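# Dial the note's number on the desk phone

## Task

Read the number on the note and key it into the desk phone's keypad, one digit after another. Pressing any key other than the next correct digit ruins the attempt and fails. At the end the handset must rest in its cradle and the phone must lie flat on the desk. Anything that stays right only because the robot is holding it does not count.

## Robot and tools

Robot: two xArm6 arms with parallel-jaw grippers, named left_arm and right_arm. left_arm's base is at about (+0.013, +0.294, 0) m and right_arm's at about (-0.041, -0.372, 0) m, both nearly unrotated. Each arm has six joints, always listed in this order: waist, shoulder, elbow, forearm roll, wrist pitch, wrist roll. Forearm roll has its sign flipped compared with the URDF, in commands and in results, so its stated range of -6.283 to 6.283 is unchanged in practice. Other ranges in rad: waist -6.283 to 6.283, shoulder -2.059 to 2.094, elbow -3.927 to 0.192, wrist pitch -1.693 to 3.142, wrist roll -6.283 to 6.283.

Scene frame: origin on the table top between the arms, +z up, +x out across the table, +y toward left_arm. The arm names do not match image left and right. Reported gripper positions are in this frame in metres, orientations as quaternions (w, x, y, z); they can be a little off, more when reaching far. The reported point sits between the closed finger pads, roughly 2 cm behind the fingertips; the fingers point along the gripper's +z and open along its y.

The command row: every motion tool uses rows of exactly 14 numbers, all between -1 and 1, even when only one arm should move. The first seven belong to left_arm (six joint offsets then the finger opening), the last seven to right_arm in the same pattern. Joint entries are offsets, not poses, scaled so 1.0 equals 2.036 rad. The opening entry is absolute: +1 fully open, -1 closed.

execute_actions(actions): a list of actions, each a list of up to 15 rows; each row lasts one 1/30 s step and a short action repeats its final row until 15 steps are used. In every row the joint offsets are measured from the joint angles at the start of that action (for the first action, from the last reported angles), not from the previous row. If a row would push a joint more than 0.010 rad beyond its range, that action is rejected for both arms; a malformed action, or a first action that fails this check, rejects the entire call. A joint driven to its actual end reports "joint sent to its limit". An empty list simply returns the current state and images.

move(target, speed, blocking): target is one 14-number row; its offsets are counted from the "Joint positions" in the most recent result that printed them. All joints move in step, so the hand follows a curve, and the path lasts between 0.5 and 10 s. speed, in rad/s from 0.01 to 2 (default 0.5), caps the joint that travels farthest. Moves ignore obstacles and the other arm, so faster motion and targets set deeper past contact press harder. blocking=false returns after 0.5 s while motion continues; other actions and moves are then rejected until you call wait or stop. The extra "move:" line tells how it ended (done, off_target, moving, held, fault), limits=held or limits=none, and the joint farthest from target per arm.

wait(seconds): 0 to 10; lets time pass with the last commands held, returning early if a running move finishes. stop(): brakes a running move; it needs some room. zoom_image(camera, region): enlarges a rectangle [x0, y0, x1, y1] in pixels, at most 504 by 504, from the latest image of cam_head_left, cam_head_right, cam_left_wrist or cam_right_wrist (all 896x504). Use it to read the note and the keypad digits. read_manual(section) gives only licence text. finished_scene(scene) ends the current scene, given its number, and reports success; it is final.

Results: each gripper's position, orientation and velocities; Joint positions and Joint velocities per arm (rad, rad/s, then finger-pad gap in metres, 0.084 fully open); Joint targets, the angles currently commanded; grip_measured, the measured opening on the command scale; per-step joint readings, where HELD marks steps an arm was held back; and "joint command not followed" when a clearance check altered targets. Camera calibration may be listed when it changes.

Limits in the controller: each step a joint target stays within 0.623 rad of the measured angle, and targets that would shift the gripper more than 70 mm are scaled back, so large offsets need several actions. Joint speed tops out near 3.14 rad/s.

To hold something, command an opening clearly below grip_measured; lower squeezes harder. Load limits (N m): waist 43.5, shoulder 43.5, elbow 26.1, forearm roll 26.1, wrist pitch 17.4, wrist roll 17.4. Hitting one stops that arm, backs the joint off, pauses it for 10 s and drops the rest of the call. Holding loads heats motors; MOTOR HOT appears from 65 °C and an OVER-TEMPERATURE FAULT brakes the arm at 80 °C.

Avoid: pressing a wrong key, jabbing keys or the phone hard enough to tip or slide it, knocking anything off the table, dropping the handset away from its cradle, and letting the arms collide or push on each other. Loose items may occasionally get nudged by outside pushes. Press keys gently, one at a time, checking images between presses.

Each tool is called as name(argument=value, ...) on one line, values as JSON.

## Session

execute_actions(actions=[])

Scene clock: 0.00 s.
left_arm: end_effector_position=(+0.1211, +0.7333, +0.2638) grip_measured=+1.00 end_effector_quat_wxyz=(+0.261, +0.910, +0.266, -0.182) end_effector_velocity=(+0.000, +0.000, -0.000) end_effector_angular_velocity=(+0.000, -0.001, -0.000) | right_arm: end_effector_position=(+0.5431, -0.2072, +0.3779) grip_measured=+1.00 end_effector_quat_wxyz=(-0.021, -0.038, +0.695, +0.718) end_effector_velocity=(+0.000, +0.000, +0.001) end_effector_angular_velocity=(+0.001, -0.001, -0.000)
Joint names: [waist, shoulder, elbow, forearm roll, wrist pitch, wrist roll]
Joint positions: left_arm=[ 1.308  0.545 -1.972 -0.04   2.073  0.745  0.084] | right_arm=[-0.072  0.581 -1.72  -1.491  1.815  2.678  0.084]
Joint velocities: left_arm=[-0.001  0.    -0.     0.001 -0.    -0.     0.   ] | right_arm=[ 0.    -0.001 -0.    -0.001 -0.     0.    -0.   ]
Joint targets: left_arm=[1.308 0.545 -1.972 -0.040 2.073 0.745] | right_arm=[-0.072 0.581 -1.720 -1.491 1.815 2.678]
camera_calibration (this result's frames):
cam_left_wrist: T_world_to_cam=[[0.576248, -0.720904, 0.385014, 0.384173], [-0.794787, -0.384562, 0.469495, 0.321608], [-0.190399, -0.576549, -0.794568, 0.786081], [0, 0, 0, 1]] pos_world=[0.183901, 0.853844, 0.32569]
cam_right_wrist: T_world_to_cam=[[-0.0327604, -0.0515598, 0.998132, -0.338553], [0.994498, 0.0977394, 0.0376899, -0.469123], [-0.0995002, 0.993876, 0.0480741, 0.37274], [0, 0, 0, 1]] pos_world=[0.492538, -0.342061, 0.337683]

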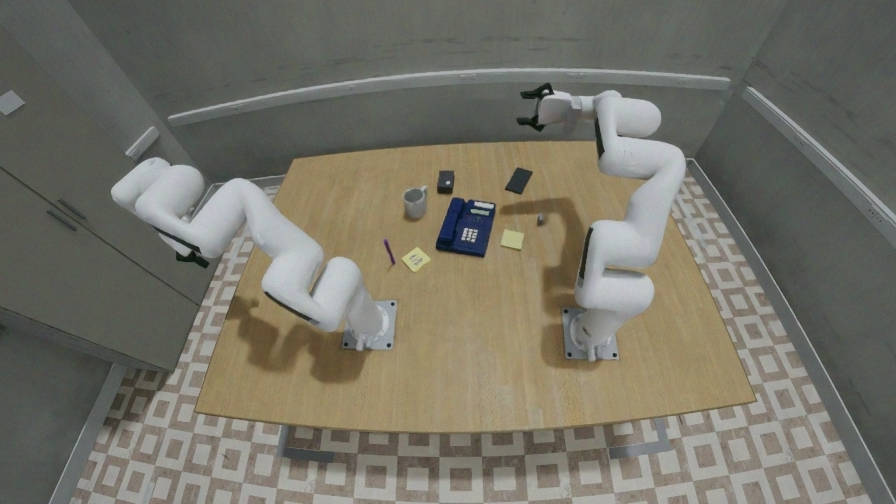

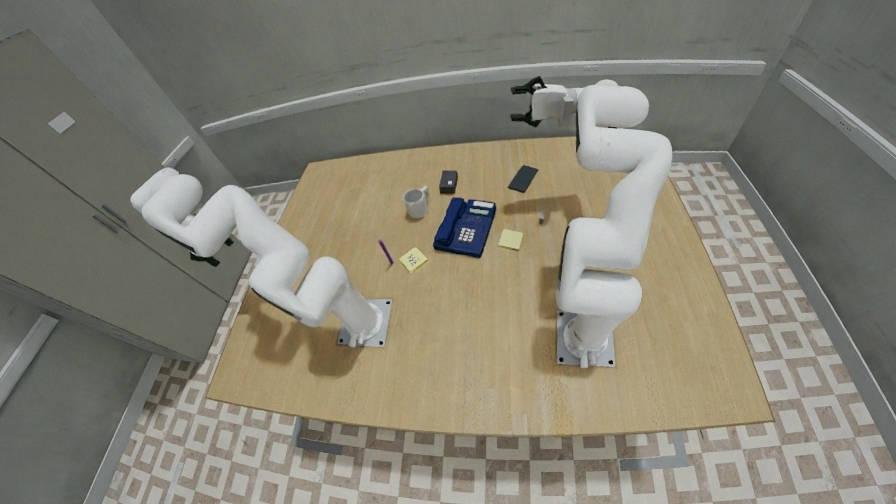

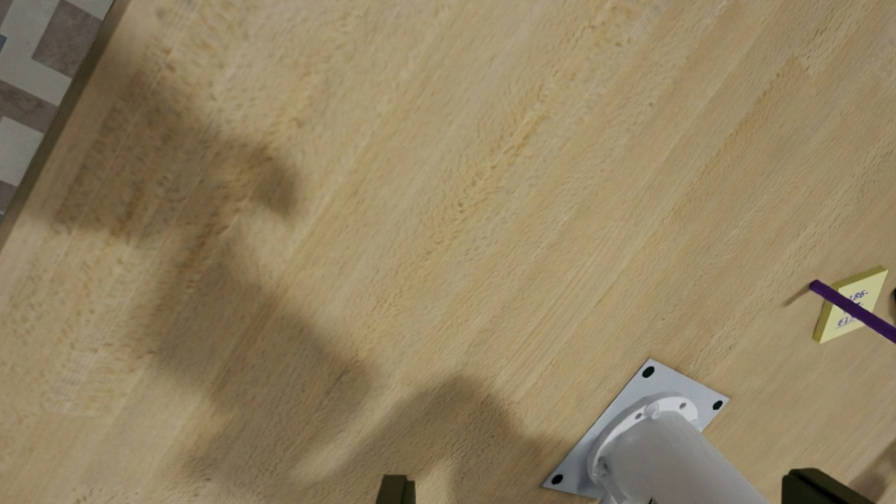

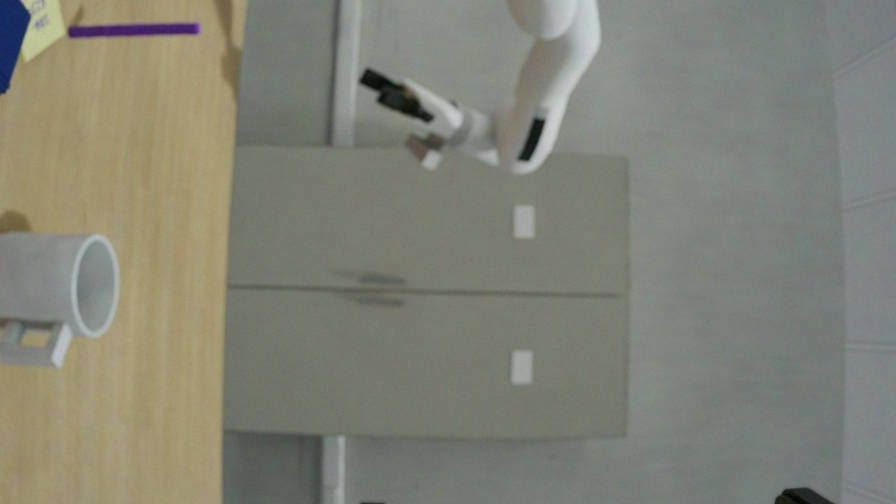

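move(target=[-0.975,-0.589,0.64,0.02,-0.368,-0.366,-1,-0.2,0,0,0,0,0,1], speed=1.2)

Scene clock: 6.30 s.
left_arm: end_effector_position=(+0.2435, +0.1077, +0.2651) grip_measured=-1.00 end_effector_quat_wxyz=(-0.000, +0.943, -0.333, -0.001) end_effector_velocity=(-0.001, -0.001, -0.000) end_effector_angular_velocity=(-0.000, +0.000, -0.003) | right_arm: end_effector_position=(+0.5607, -0.4519, +0.3779) grip_measured=+1.00 end_effector_quat_wxyz=(+0.124, +0.103, +0.688, +0.707) end_effector_velocity=(+0.000, -0.000, +0.000) end_effector_angular_velocity=(-0.002, -0.000, -0.002)
Joint names: [waist, shoulder, elbow, forearm roll, wrist pitch, wrist roll]
Joint positions: left_arm=[-0.676 -0.653 -0.67   0.     1.324  0.     0.   ] | right_arm=[-0.479  0.581 -1.72  -1.491  1.815  2.678  0.084]
Joint velocities: left_arm=[-0.005 -0.002  0.003  0.    -0.    -0.001  0.   ] | right_arm=[ 0.    -0.001 -0.     0.    -0.003  0.     0.   ]
Joint targets: left_arm=[-0.676 -0.654 -0.670 0.000 1.324 0.000] | right_arm=[-0.479 0.581 -1.720 -1.491 1.815 2.678]
move: done; limits=none; left_arm: farthest joint: the waist, 0.001 radians from its target (1.985 radians at the start); right_arm: farthest joint: the waist, 0.000 radians from its target (0.407 radians at the start)
camera_calibration (this result's frames):
cam_left_wrist: T_world_to_cam=[[-0.630847, -0.775887, 0.00556817, 0.262642], [-0.775883, 0.630868, 0.00336252, 0.18727], [-0.00612171, -0.00219901, -0.999979, 0.397418], [0, 0, 0, 1]] pos_world=[0.313419, 0.0865118, 0.395317]
cam_right_wrist: T_world_to_cam=[[-0.050499, -0.0343748, 0.998132, -0.332882], [0.951918, -0.304027, 0.0376904, -0.620389], [0.302163, 0.952043, 0.048075, 0.373591], [0, 0, 0, 1]] pos_world=[0.460864, -0.555732, 0.337683]

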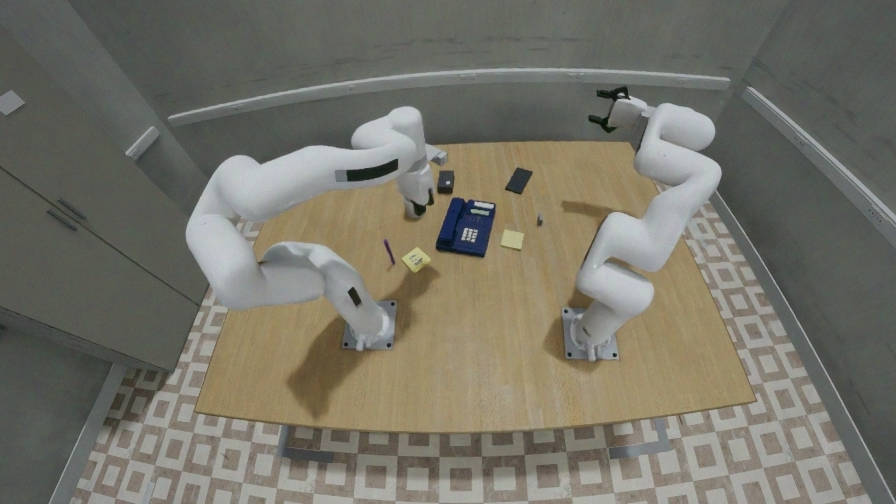

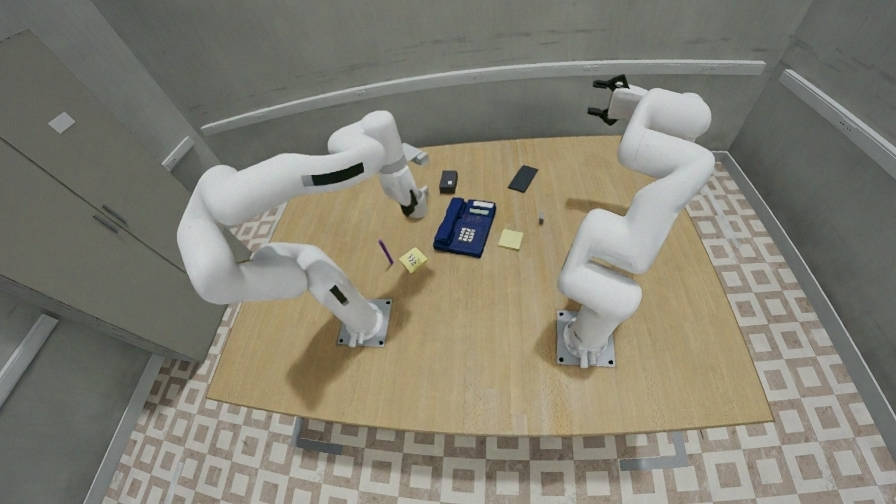

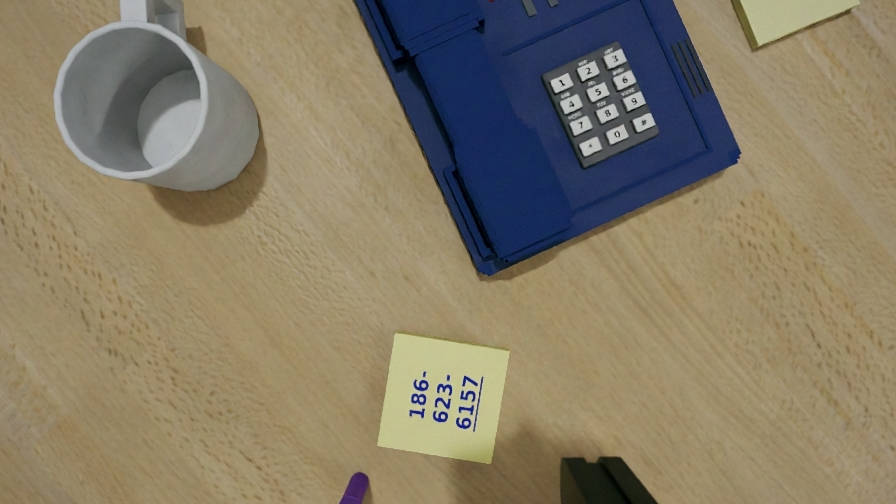

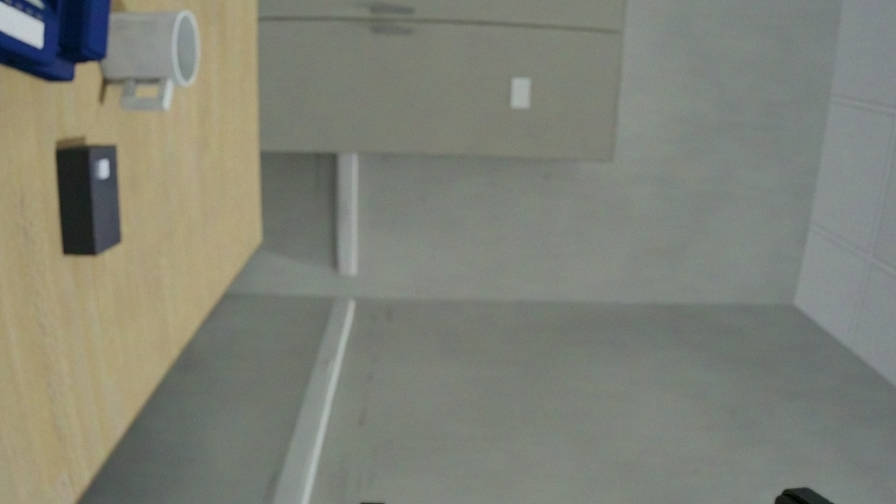

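move(target=[-0.0319,0.6252,-0.4489,0,0.1174,0.319,-1,0,0,0,0,0,0,1], speed=0.9)

Scene clock: 14.00 s.
left_arm: end_effector_position=(+0.3481, -0.0144, +0.0857) grip_measured=-1.00 end_effector_quat_wxyz=(-0.014, +0.733, -0.613, -0.294) end_effector_velocity=(-0.000, +0.000, -0.001) end_effector_angular_velocity=(+0.001, +0.003, -0.001) | right_arm: end_effector_position=(+0.5607, -0.4519, +0.3779) grip_measured=+1.00 end_effector_quat_wxyz=(+0.124, +0.103, +0.688, +0.707) end_effector_velocity=(-0.000, +0.000, +0.001) end_effector_angular_velocity=(-0.001, -0.001, -0.000)
Joint names: [waist, shoulder, elbow, forearm roll, wrist pitch, wrist roll]
Joint positions: left_arm=[-0.741  0.619 -1.584  0.     1.563  0.649  0.   ] | right_arm=[-0.479  0.581 -1.72  -1.491  1.815  2.678  0.084]
Joint velocities: left_arm=[-0.     0.004 -0.001  0.     0.     0.001  0.   ] | right_arm=[ 0.    -0.001 -0.     0.    -0.001  0.     0.   ]
Joint targets: left_arm=[-0.741 0.619 -1.584 0.000 1.563 0.650] | right_arm=[-0.479 0.581 -1.720 -1.491 1.815 2.678]
move: done; limits=none; left_arm: farthest joint: the shoulder, 0.001 radians from its target (1.273 radians at the start); right_arm: farthest joint: the waist, 0.000 radians from its target (0.000 radians at the start)
camera_calibration (this result's frames):
cam_left_wrist: T_world_to_cam=[[-0.904774, -0.246585, 0.347247, 0.308534], [-0.070533, 0.890836, 0.448816, 0.066114], [-0.420012, 0.381585, -0.823397, 0.352949], [0, 0, 0, 1]] pos_world=[0.432059, -0.117497, 0.153807]
cam_right_wrist: T_world_to_cam=[[-0.0504989, -0.0343749, 0.998132, -0.332882], [0.951918, -0.304027, 0.0376903, -0.620389], [0.302163, 0.952043, 0.0480751, 0.373591], [0, 0, 0, 1]] pos_world=[0.460864, -0.555732, 0.337683]

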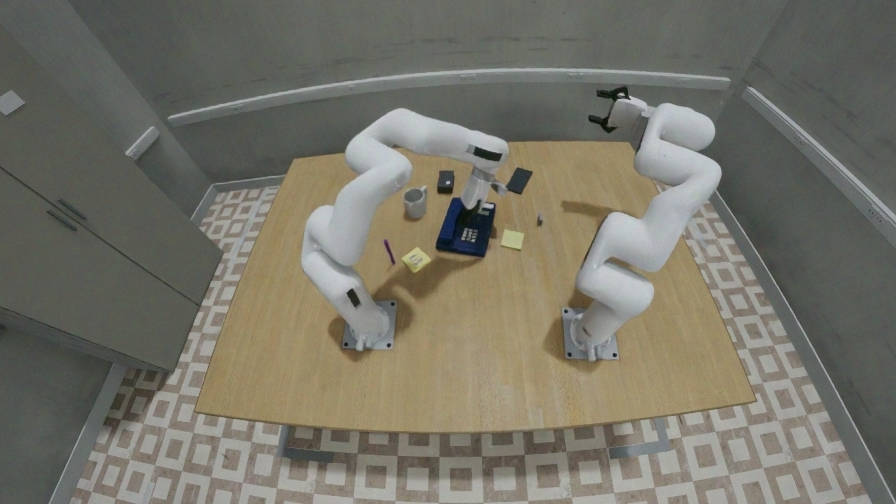

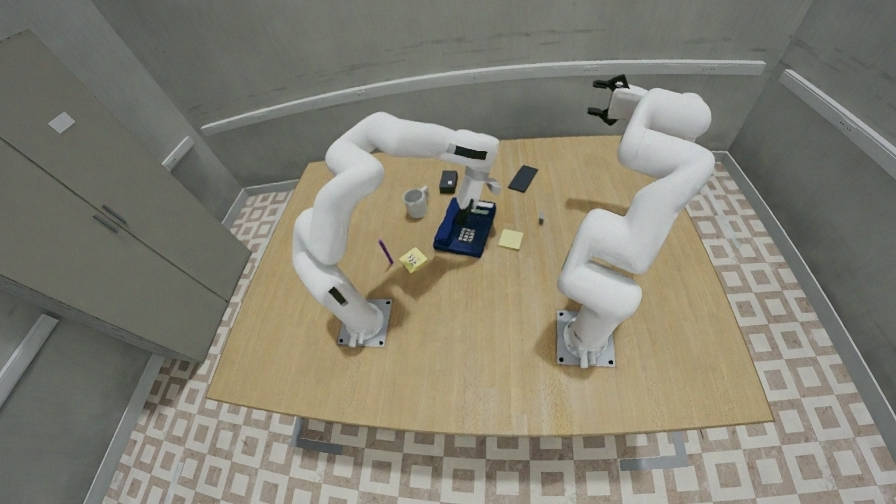

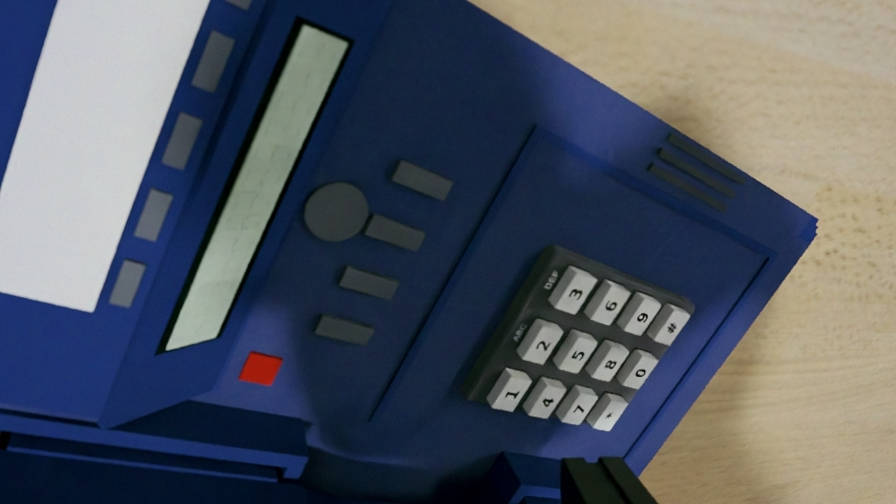

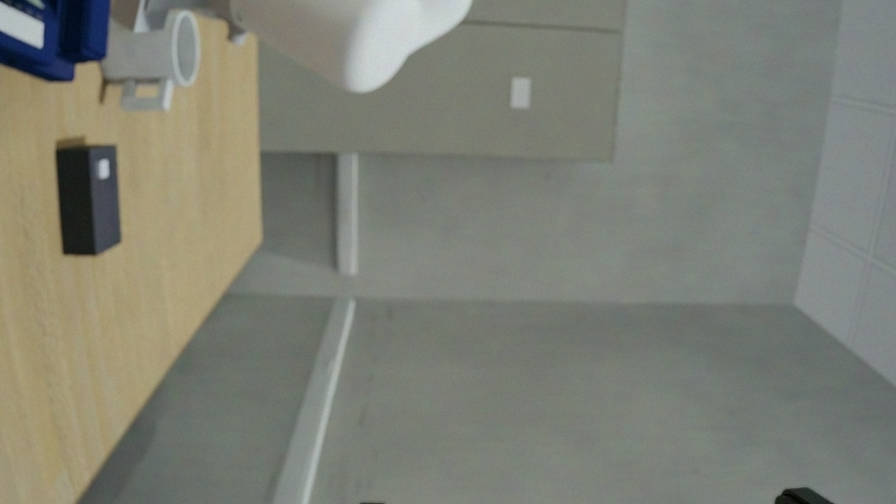

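move(target=[0,0.0119,0.0038,0,-0.0157,0,-1,0,0,0,0,0,0,1], speed=0.08)

Scene clock: 25.70 s.
left_arm: end_effector_position=(+0.3485, -0.0148, +0.0705) grip_measured=-1.00 end_effector_quat_wxyz=(-0.014, +0.733, -0.613, -0.294) end_effector_velocity=(+0.000, +0.000, -0.001) end_effector_angular_velocity=(+0.000, -0.000, +0.001) | right_arm: end_effector_position=(+0.5607, -0.4519, +0.3779) grip_measured=+1.00 end_effector_quat_wxyz=(+0.124, +0.103, +0.688, +0.707) end_effector_velocity=(-0.000, +0.000, +0.000) end_effector_angular_velocity=(+0.001, -0.000, +0.001)
Joint names: [waist, shoulder, elbow, forearm roll, wrist pitch, wrist roll]
Joint positions: left_arm=[-0.741  0.643 -1.576  0.     1.531  0.649  0.   ] | right_arm=[-0.479  0.581 -1.72  -1.491  1.815  2.678  0.084]
Joint velocities: left_arm=[ 0.     0.002  0.001  0.    -0.002 -0.001  0.   ] | right_arm=[ 0.     0.001 -0.001 -0.     0.001  0.     0.   ]
Joint targets: left_arm=[-0.741 0.643 -1.576 0.000 1.531 0.649] | right_arm=[-0.479 0.581 -1.720 -1.491 1.815 2.678]
move: done; limits=none; left_arm: farthest joint: the waist, 0.000 radians from its target (0.000 radians at the start); right_arm: farthest joint: the waist, 0.000 radians from its target (0.000 radians at the start)
camera_calibration (this result's frames):
cam_left_wrist: T_world_to_cam=[[-0.90484, -0.246532, 0.347111, 0.314126], [-0.0706304, 0.890915, 0.448645, 0.0733484], [-0.419851, 0.381435, -0.823548, 0.340618], [0, 0, 0, 1]] pos_world=[0.432423, -0.117829, 0.138572]
cam_right_wrist: T_world_to_cam=[[-0.0504988, -0.034375, 0.998132, -0.332882], [0.951918, -0.304027, 0.0376902, -0.620389], [0.302163, 0.952043, 0.0480751, 0.373591], [0, 0, 0, 1]] pos_world=[0.460864, -0.555732, 0.337683]

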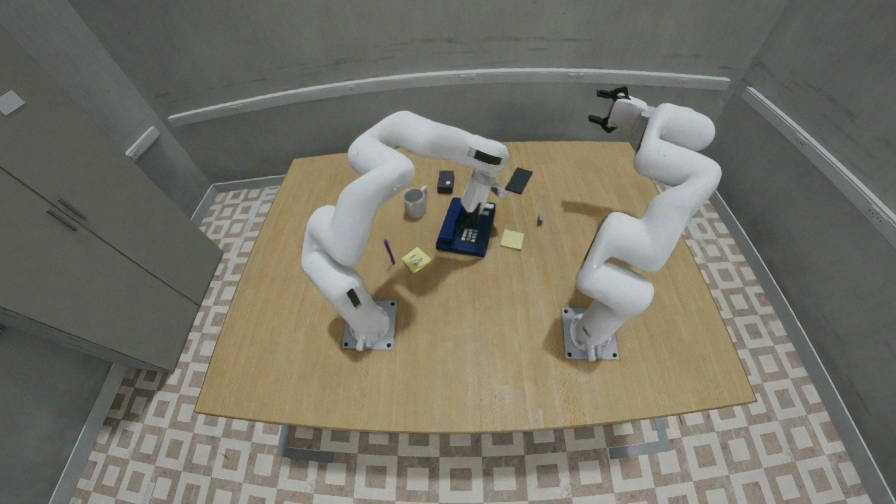

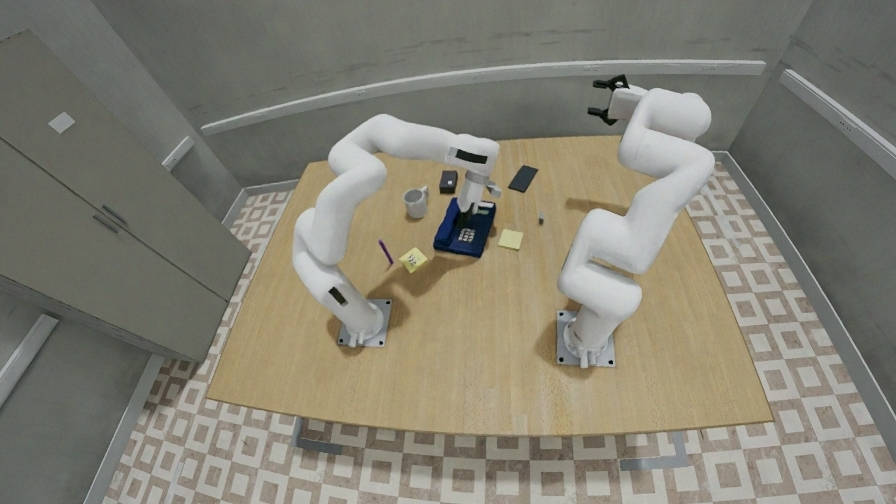

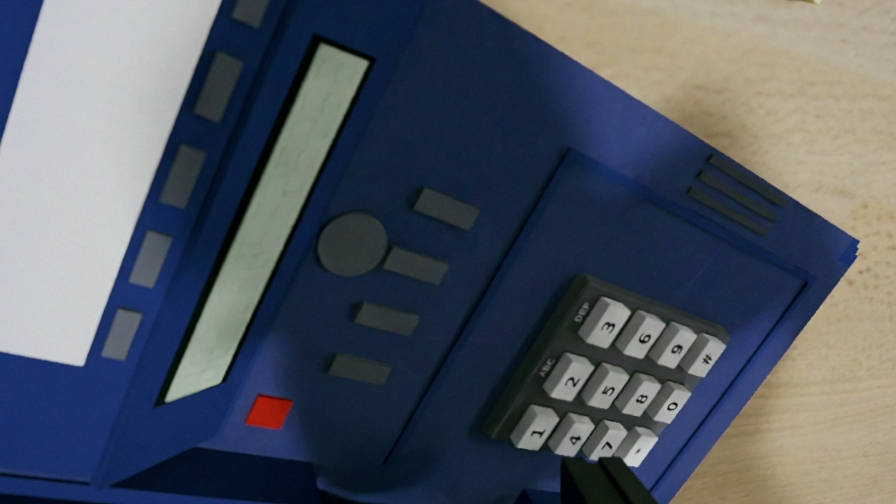

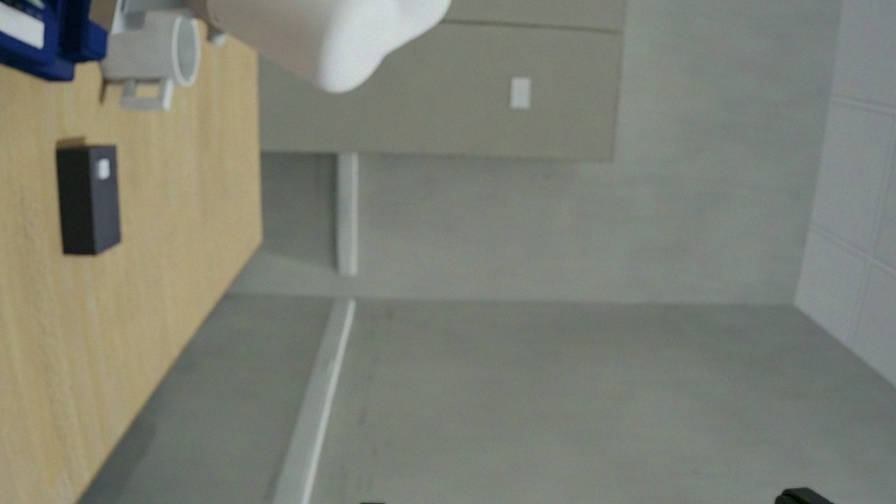

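move(target=[0,0.0049,0.0016,0,-0.0065,0,-1,0,0,0,0,0,0,1], speed=0.04)

move(target=[0,0.003,0.001,0,-0.004,0,-1,0,0,0,0,0,0,1], speed=0.025)

zoom_image(camera="cam_left_wrist", region=[440,354,720,504])

Scene clock: 30.53 s.
left_arm: end_effector_position=(+0.3485, -0.0148, +0.0642) grip_measured=-1.00 end_effector_quat_wxyz=(-0.014, +0.733, -0.613, -0.294) end_effector_velocity=(+0.000, -0.001, -0.000) end_effector_angular_velocity=(-0.002, -0.002, +0.001) | right_arm: end_effector_position=(+0.5607, -0.4519, +0.3779) grip_measured=+1.00 end_effector_quat_wxyz=(+0.124, +0.103, +0.688, +0.707) end_effector_velocity=(+0.000, -0.000, -0.001) end_effector_angular_velocity=(+0.001, +0.001, -0.000)
Joint names: [waist, shoulder, elbow, forearm roll, wrist pitch, wrist roll]
Joint positions: left_arm=[-0.741  0.653 -1.573  0.     1.518  0.649  0.   ] | right_arm=[-0.479  0.581 -1.72  -1.491  1.815  2.678  0.084]
Joint velocities: left_arm=[-0.     0.    -0.     0.    -0.003 -0.001  0.   ] | right_arm=[ 0.     0.002 -0.    -0.    -0.     0.     0.   ]
Joint targets: left_arm=[-0.741 0.653 -1.573 0.000 1.518 0.649] | right_arm=[-0.479 0.581 -1.720 -1.491 1.815 2.678]
move: done; limits=none; left_arm: farthest joint: the wrist pitch, 0.001 radians from its target (0.013 radians at the start); right_arm: farthest joint: the waist, 0.000 radians from its target (0.000 radians at the start)
camera_calibration (this result's frames):
cam_left_wrist: T_world_to_cam=[[-0.904852, -0.246524, 0.347085, 0.316333], [-0.07065, 0.890928, 0.448615, 0.0762027], [-0.419822, 0.381408, -0.823576, 0.335483], [0, 0, 0, 1]] pos_world=[0.432462, -0.117864, 0.132316]
cam_right_wrist: T_world_to_cam=[[-0.0504984, -0.0343749, 0.998132, -0.332882], [0.951918, -0.304027, 0.0376899, -0.620389], [0.302163, 0.952043, 0.0480749, 0.373591], [0, 0, 0, 1]] pos_world=[0.460864, -0.555732, 0.337683]

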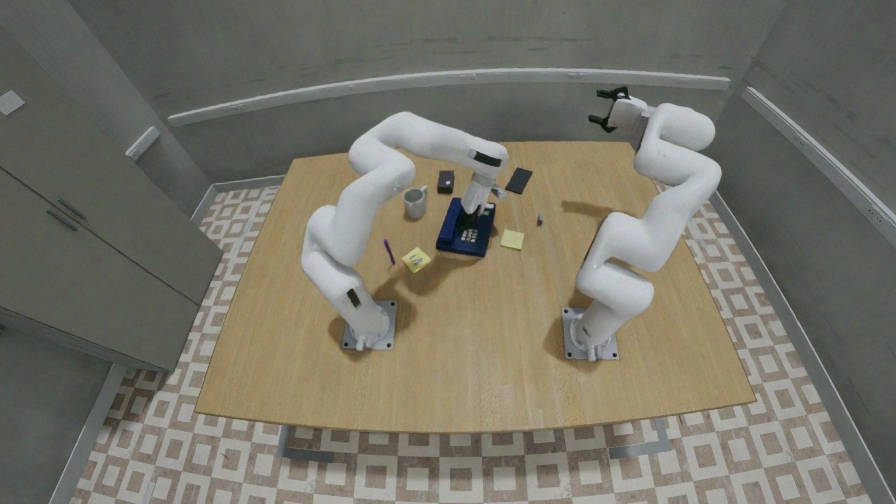

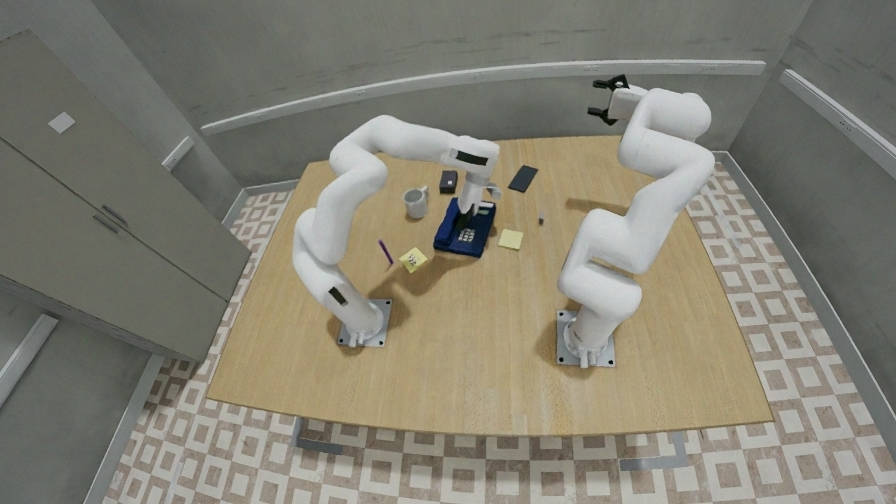

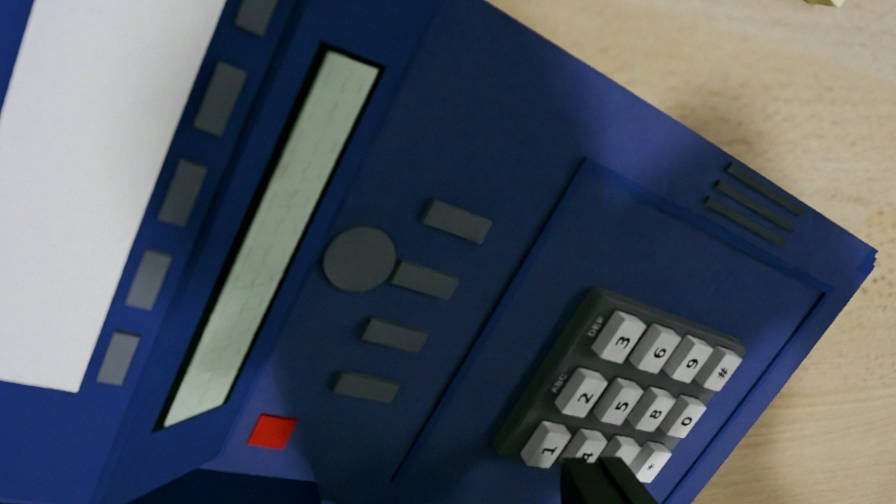

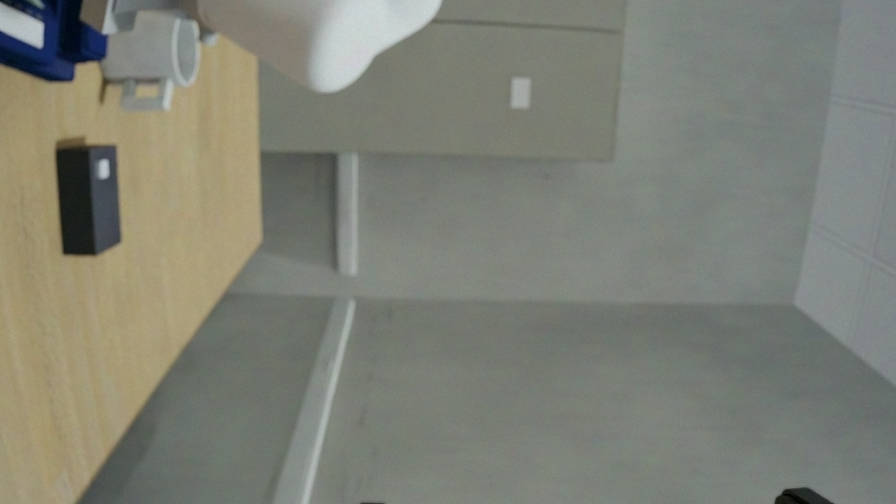

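Scene clock: 31.23 s.
left_arm: end_effector_position=(+0.3485, -0.0148, +0.0604) grip_measured=-1.00 end_effector_quat_wxyz=(-0.014, +0.733, -0.613, -0.294) end_effector_velocity=(-0.000, -0.000, -0.001) end_effector_angular_velocity=(+0.000, -0.001, +0.001) | right_arm: end_effector_position=(+0.5607, -0.4519, +0.3779) grip_measured=+1.00 end_effector_quat_wxyz=(+0.124, +0.103, +0.688, +0.707) end_effector_velocity=(+0.000, +0.000, -0.000) end_effector_angular_velocity=(+0.001, +0.000, +0.000)
Joint names: [waist, shoulder, elbow, forearm roll, wrist pitch, wrist roll]
Joint positions: left_arm=[-0.741  0.659 -1.571  0.     1.51   0.649  0.   ] | right_arm=[-0.479  0.581 -1.72  -1.491  1.815  2.678  0.084]
Joint velocities: left_arm=[-0.001  0.001  0.001 -0.    -0.003 -0.002  0.   ] | right_arm=[ 0.     0.     0.    -0.001  0.    -0.     0.   ]
Joint targets: left_arm=[-0.741 0.659 -1.571 0.000 1.510 0.649] | right_arm=[-0.479 0.581 -1.720 -1.491 1.815 2.678]
move: done; limits=none; left_arm: farthest joint: the shoulder, 0.001 radians from its target (0.007 radians at the start); right_arm: farthest joint: the waist, 0.000 radians from its target (0.000 radians at the start)
camera_calibration (this result's frames):
cam_left_wrist: T_world_to_cam=[[-0.904831, -0.246546, 0.347126, 0.317627], [-0.0706237, 0.890902, 0.448671, 0.0778751], [-0.419873, 0.381456, -0.823528, 0.332331], [0, 0, 0, 1]] pos_world=[0.432435, -0.117839, 0.128487]
cam_right_wrist: T_world_to_cam=[[-0.0504985, -0.0343748, 0.998132, -0.332882], [0.951918, -0.304027, 0.0376899, -0.620389], [0.302163, 0.952043, 0.0480749, 0.373591], [0, 0, 0, 1]] pos_world=[0.460864, -0.555732, 0.337683]

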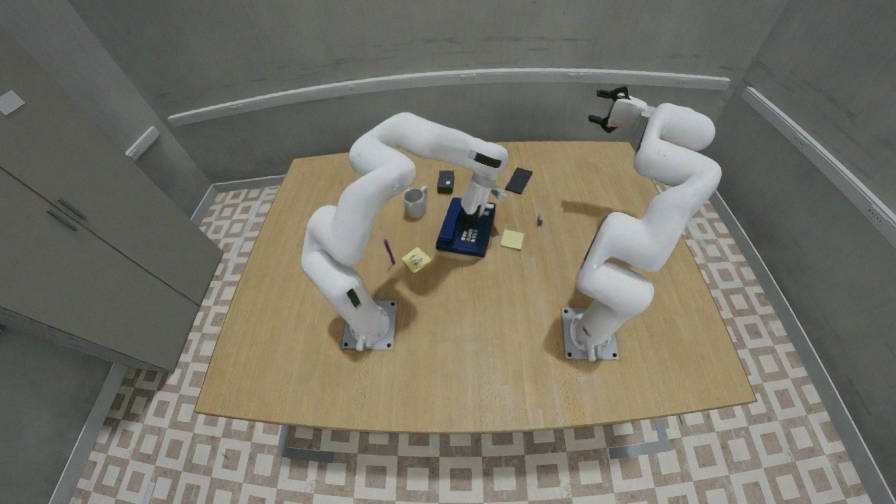

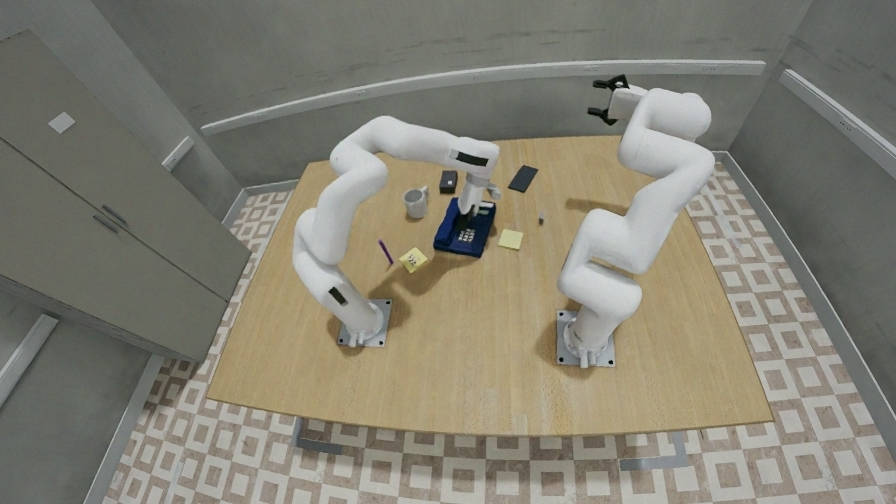

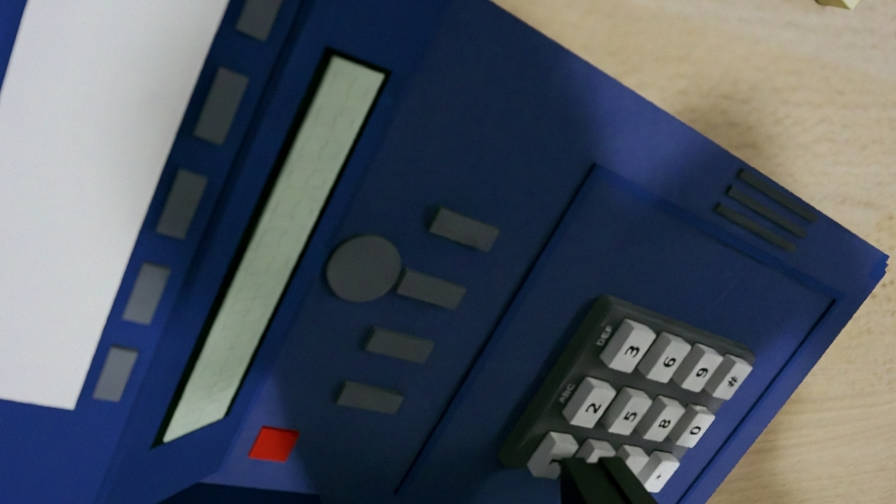

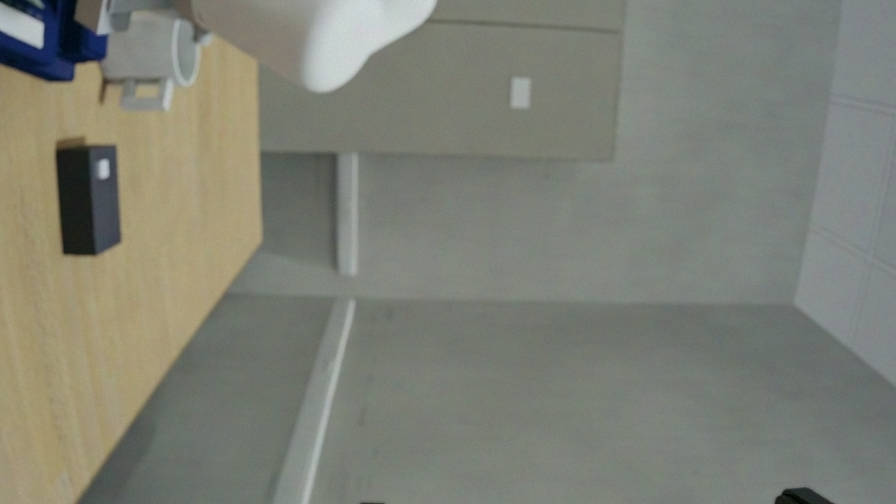

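Region (440, 354, 720, 504) of cam_left_wrist's 896x504 image, scaled by 1.800, with more detail than that image has; it fills the top 270 rows of this view, and the rest is white.

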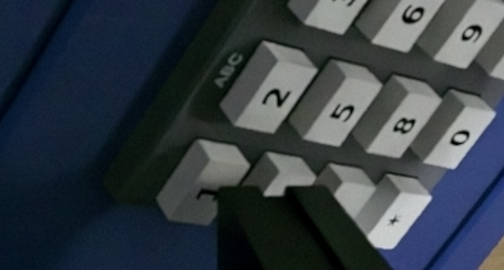

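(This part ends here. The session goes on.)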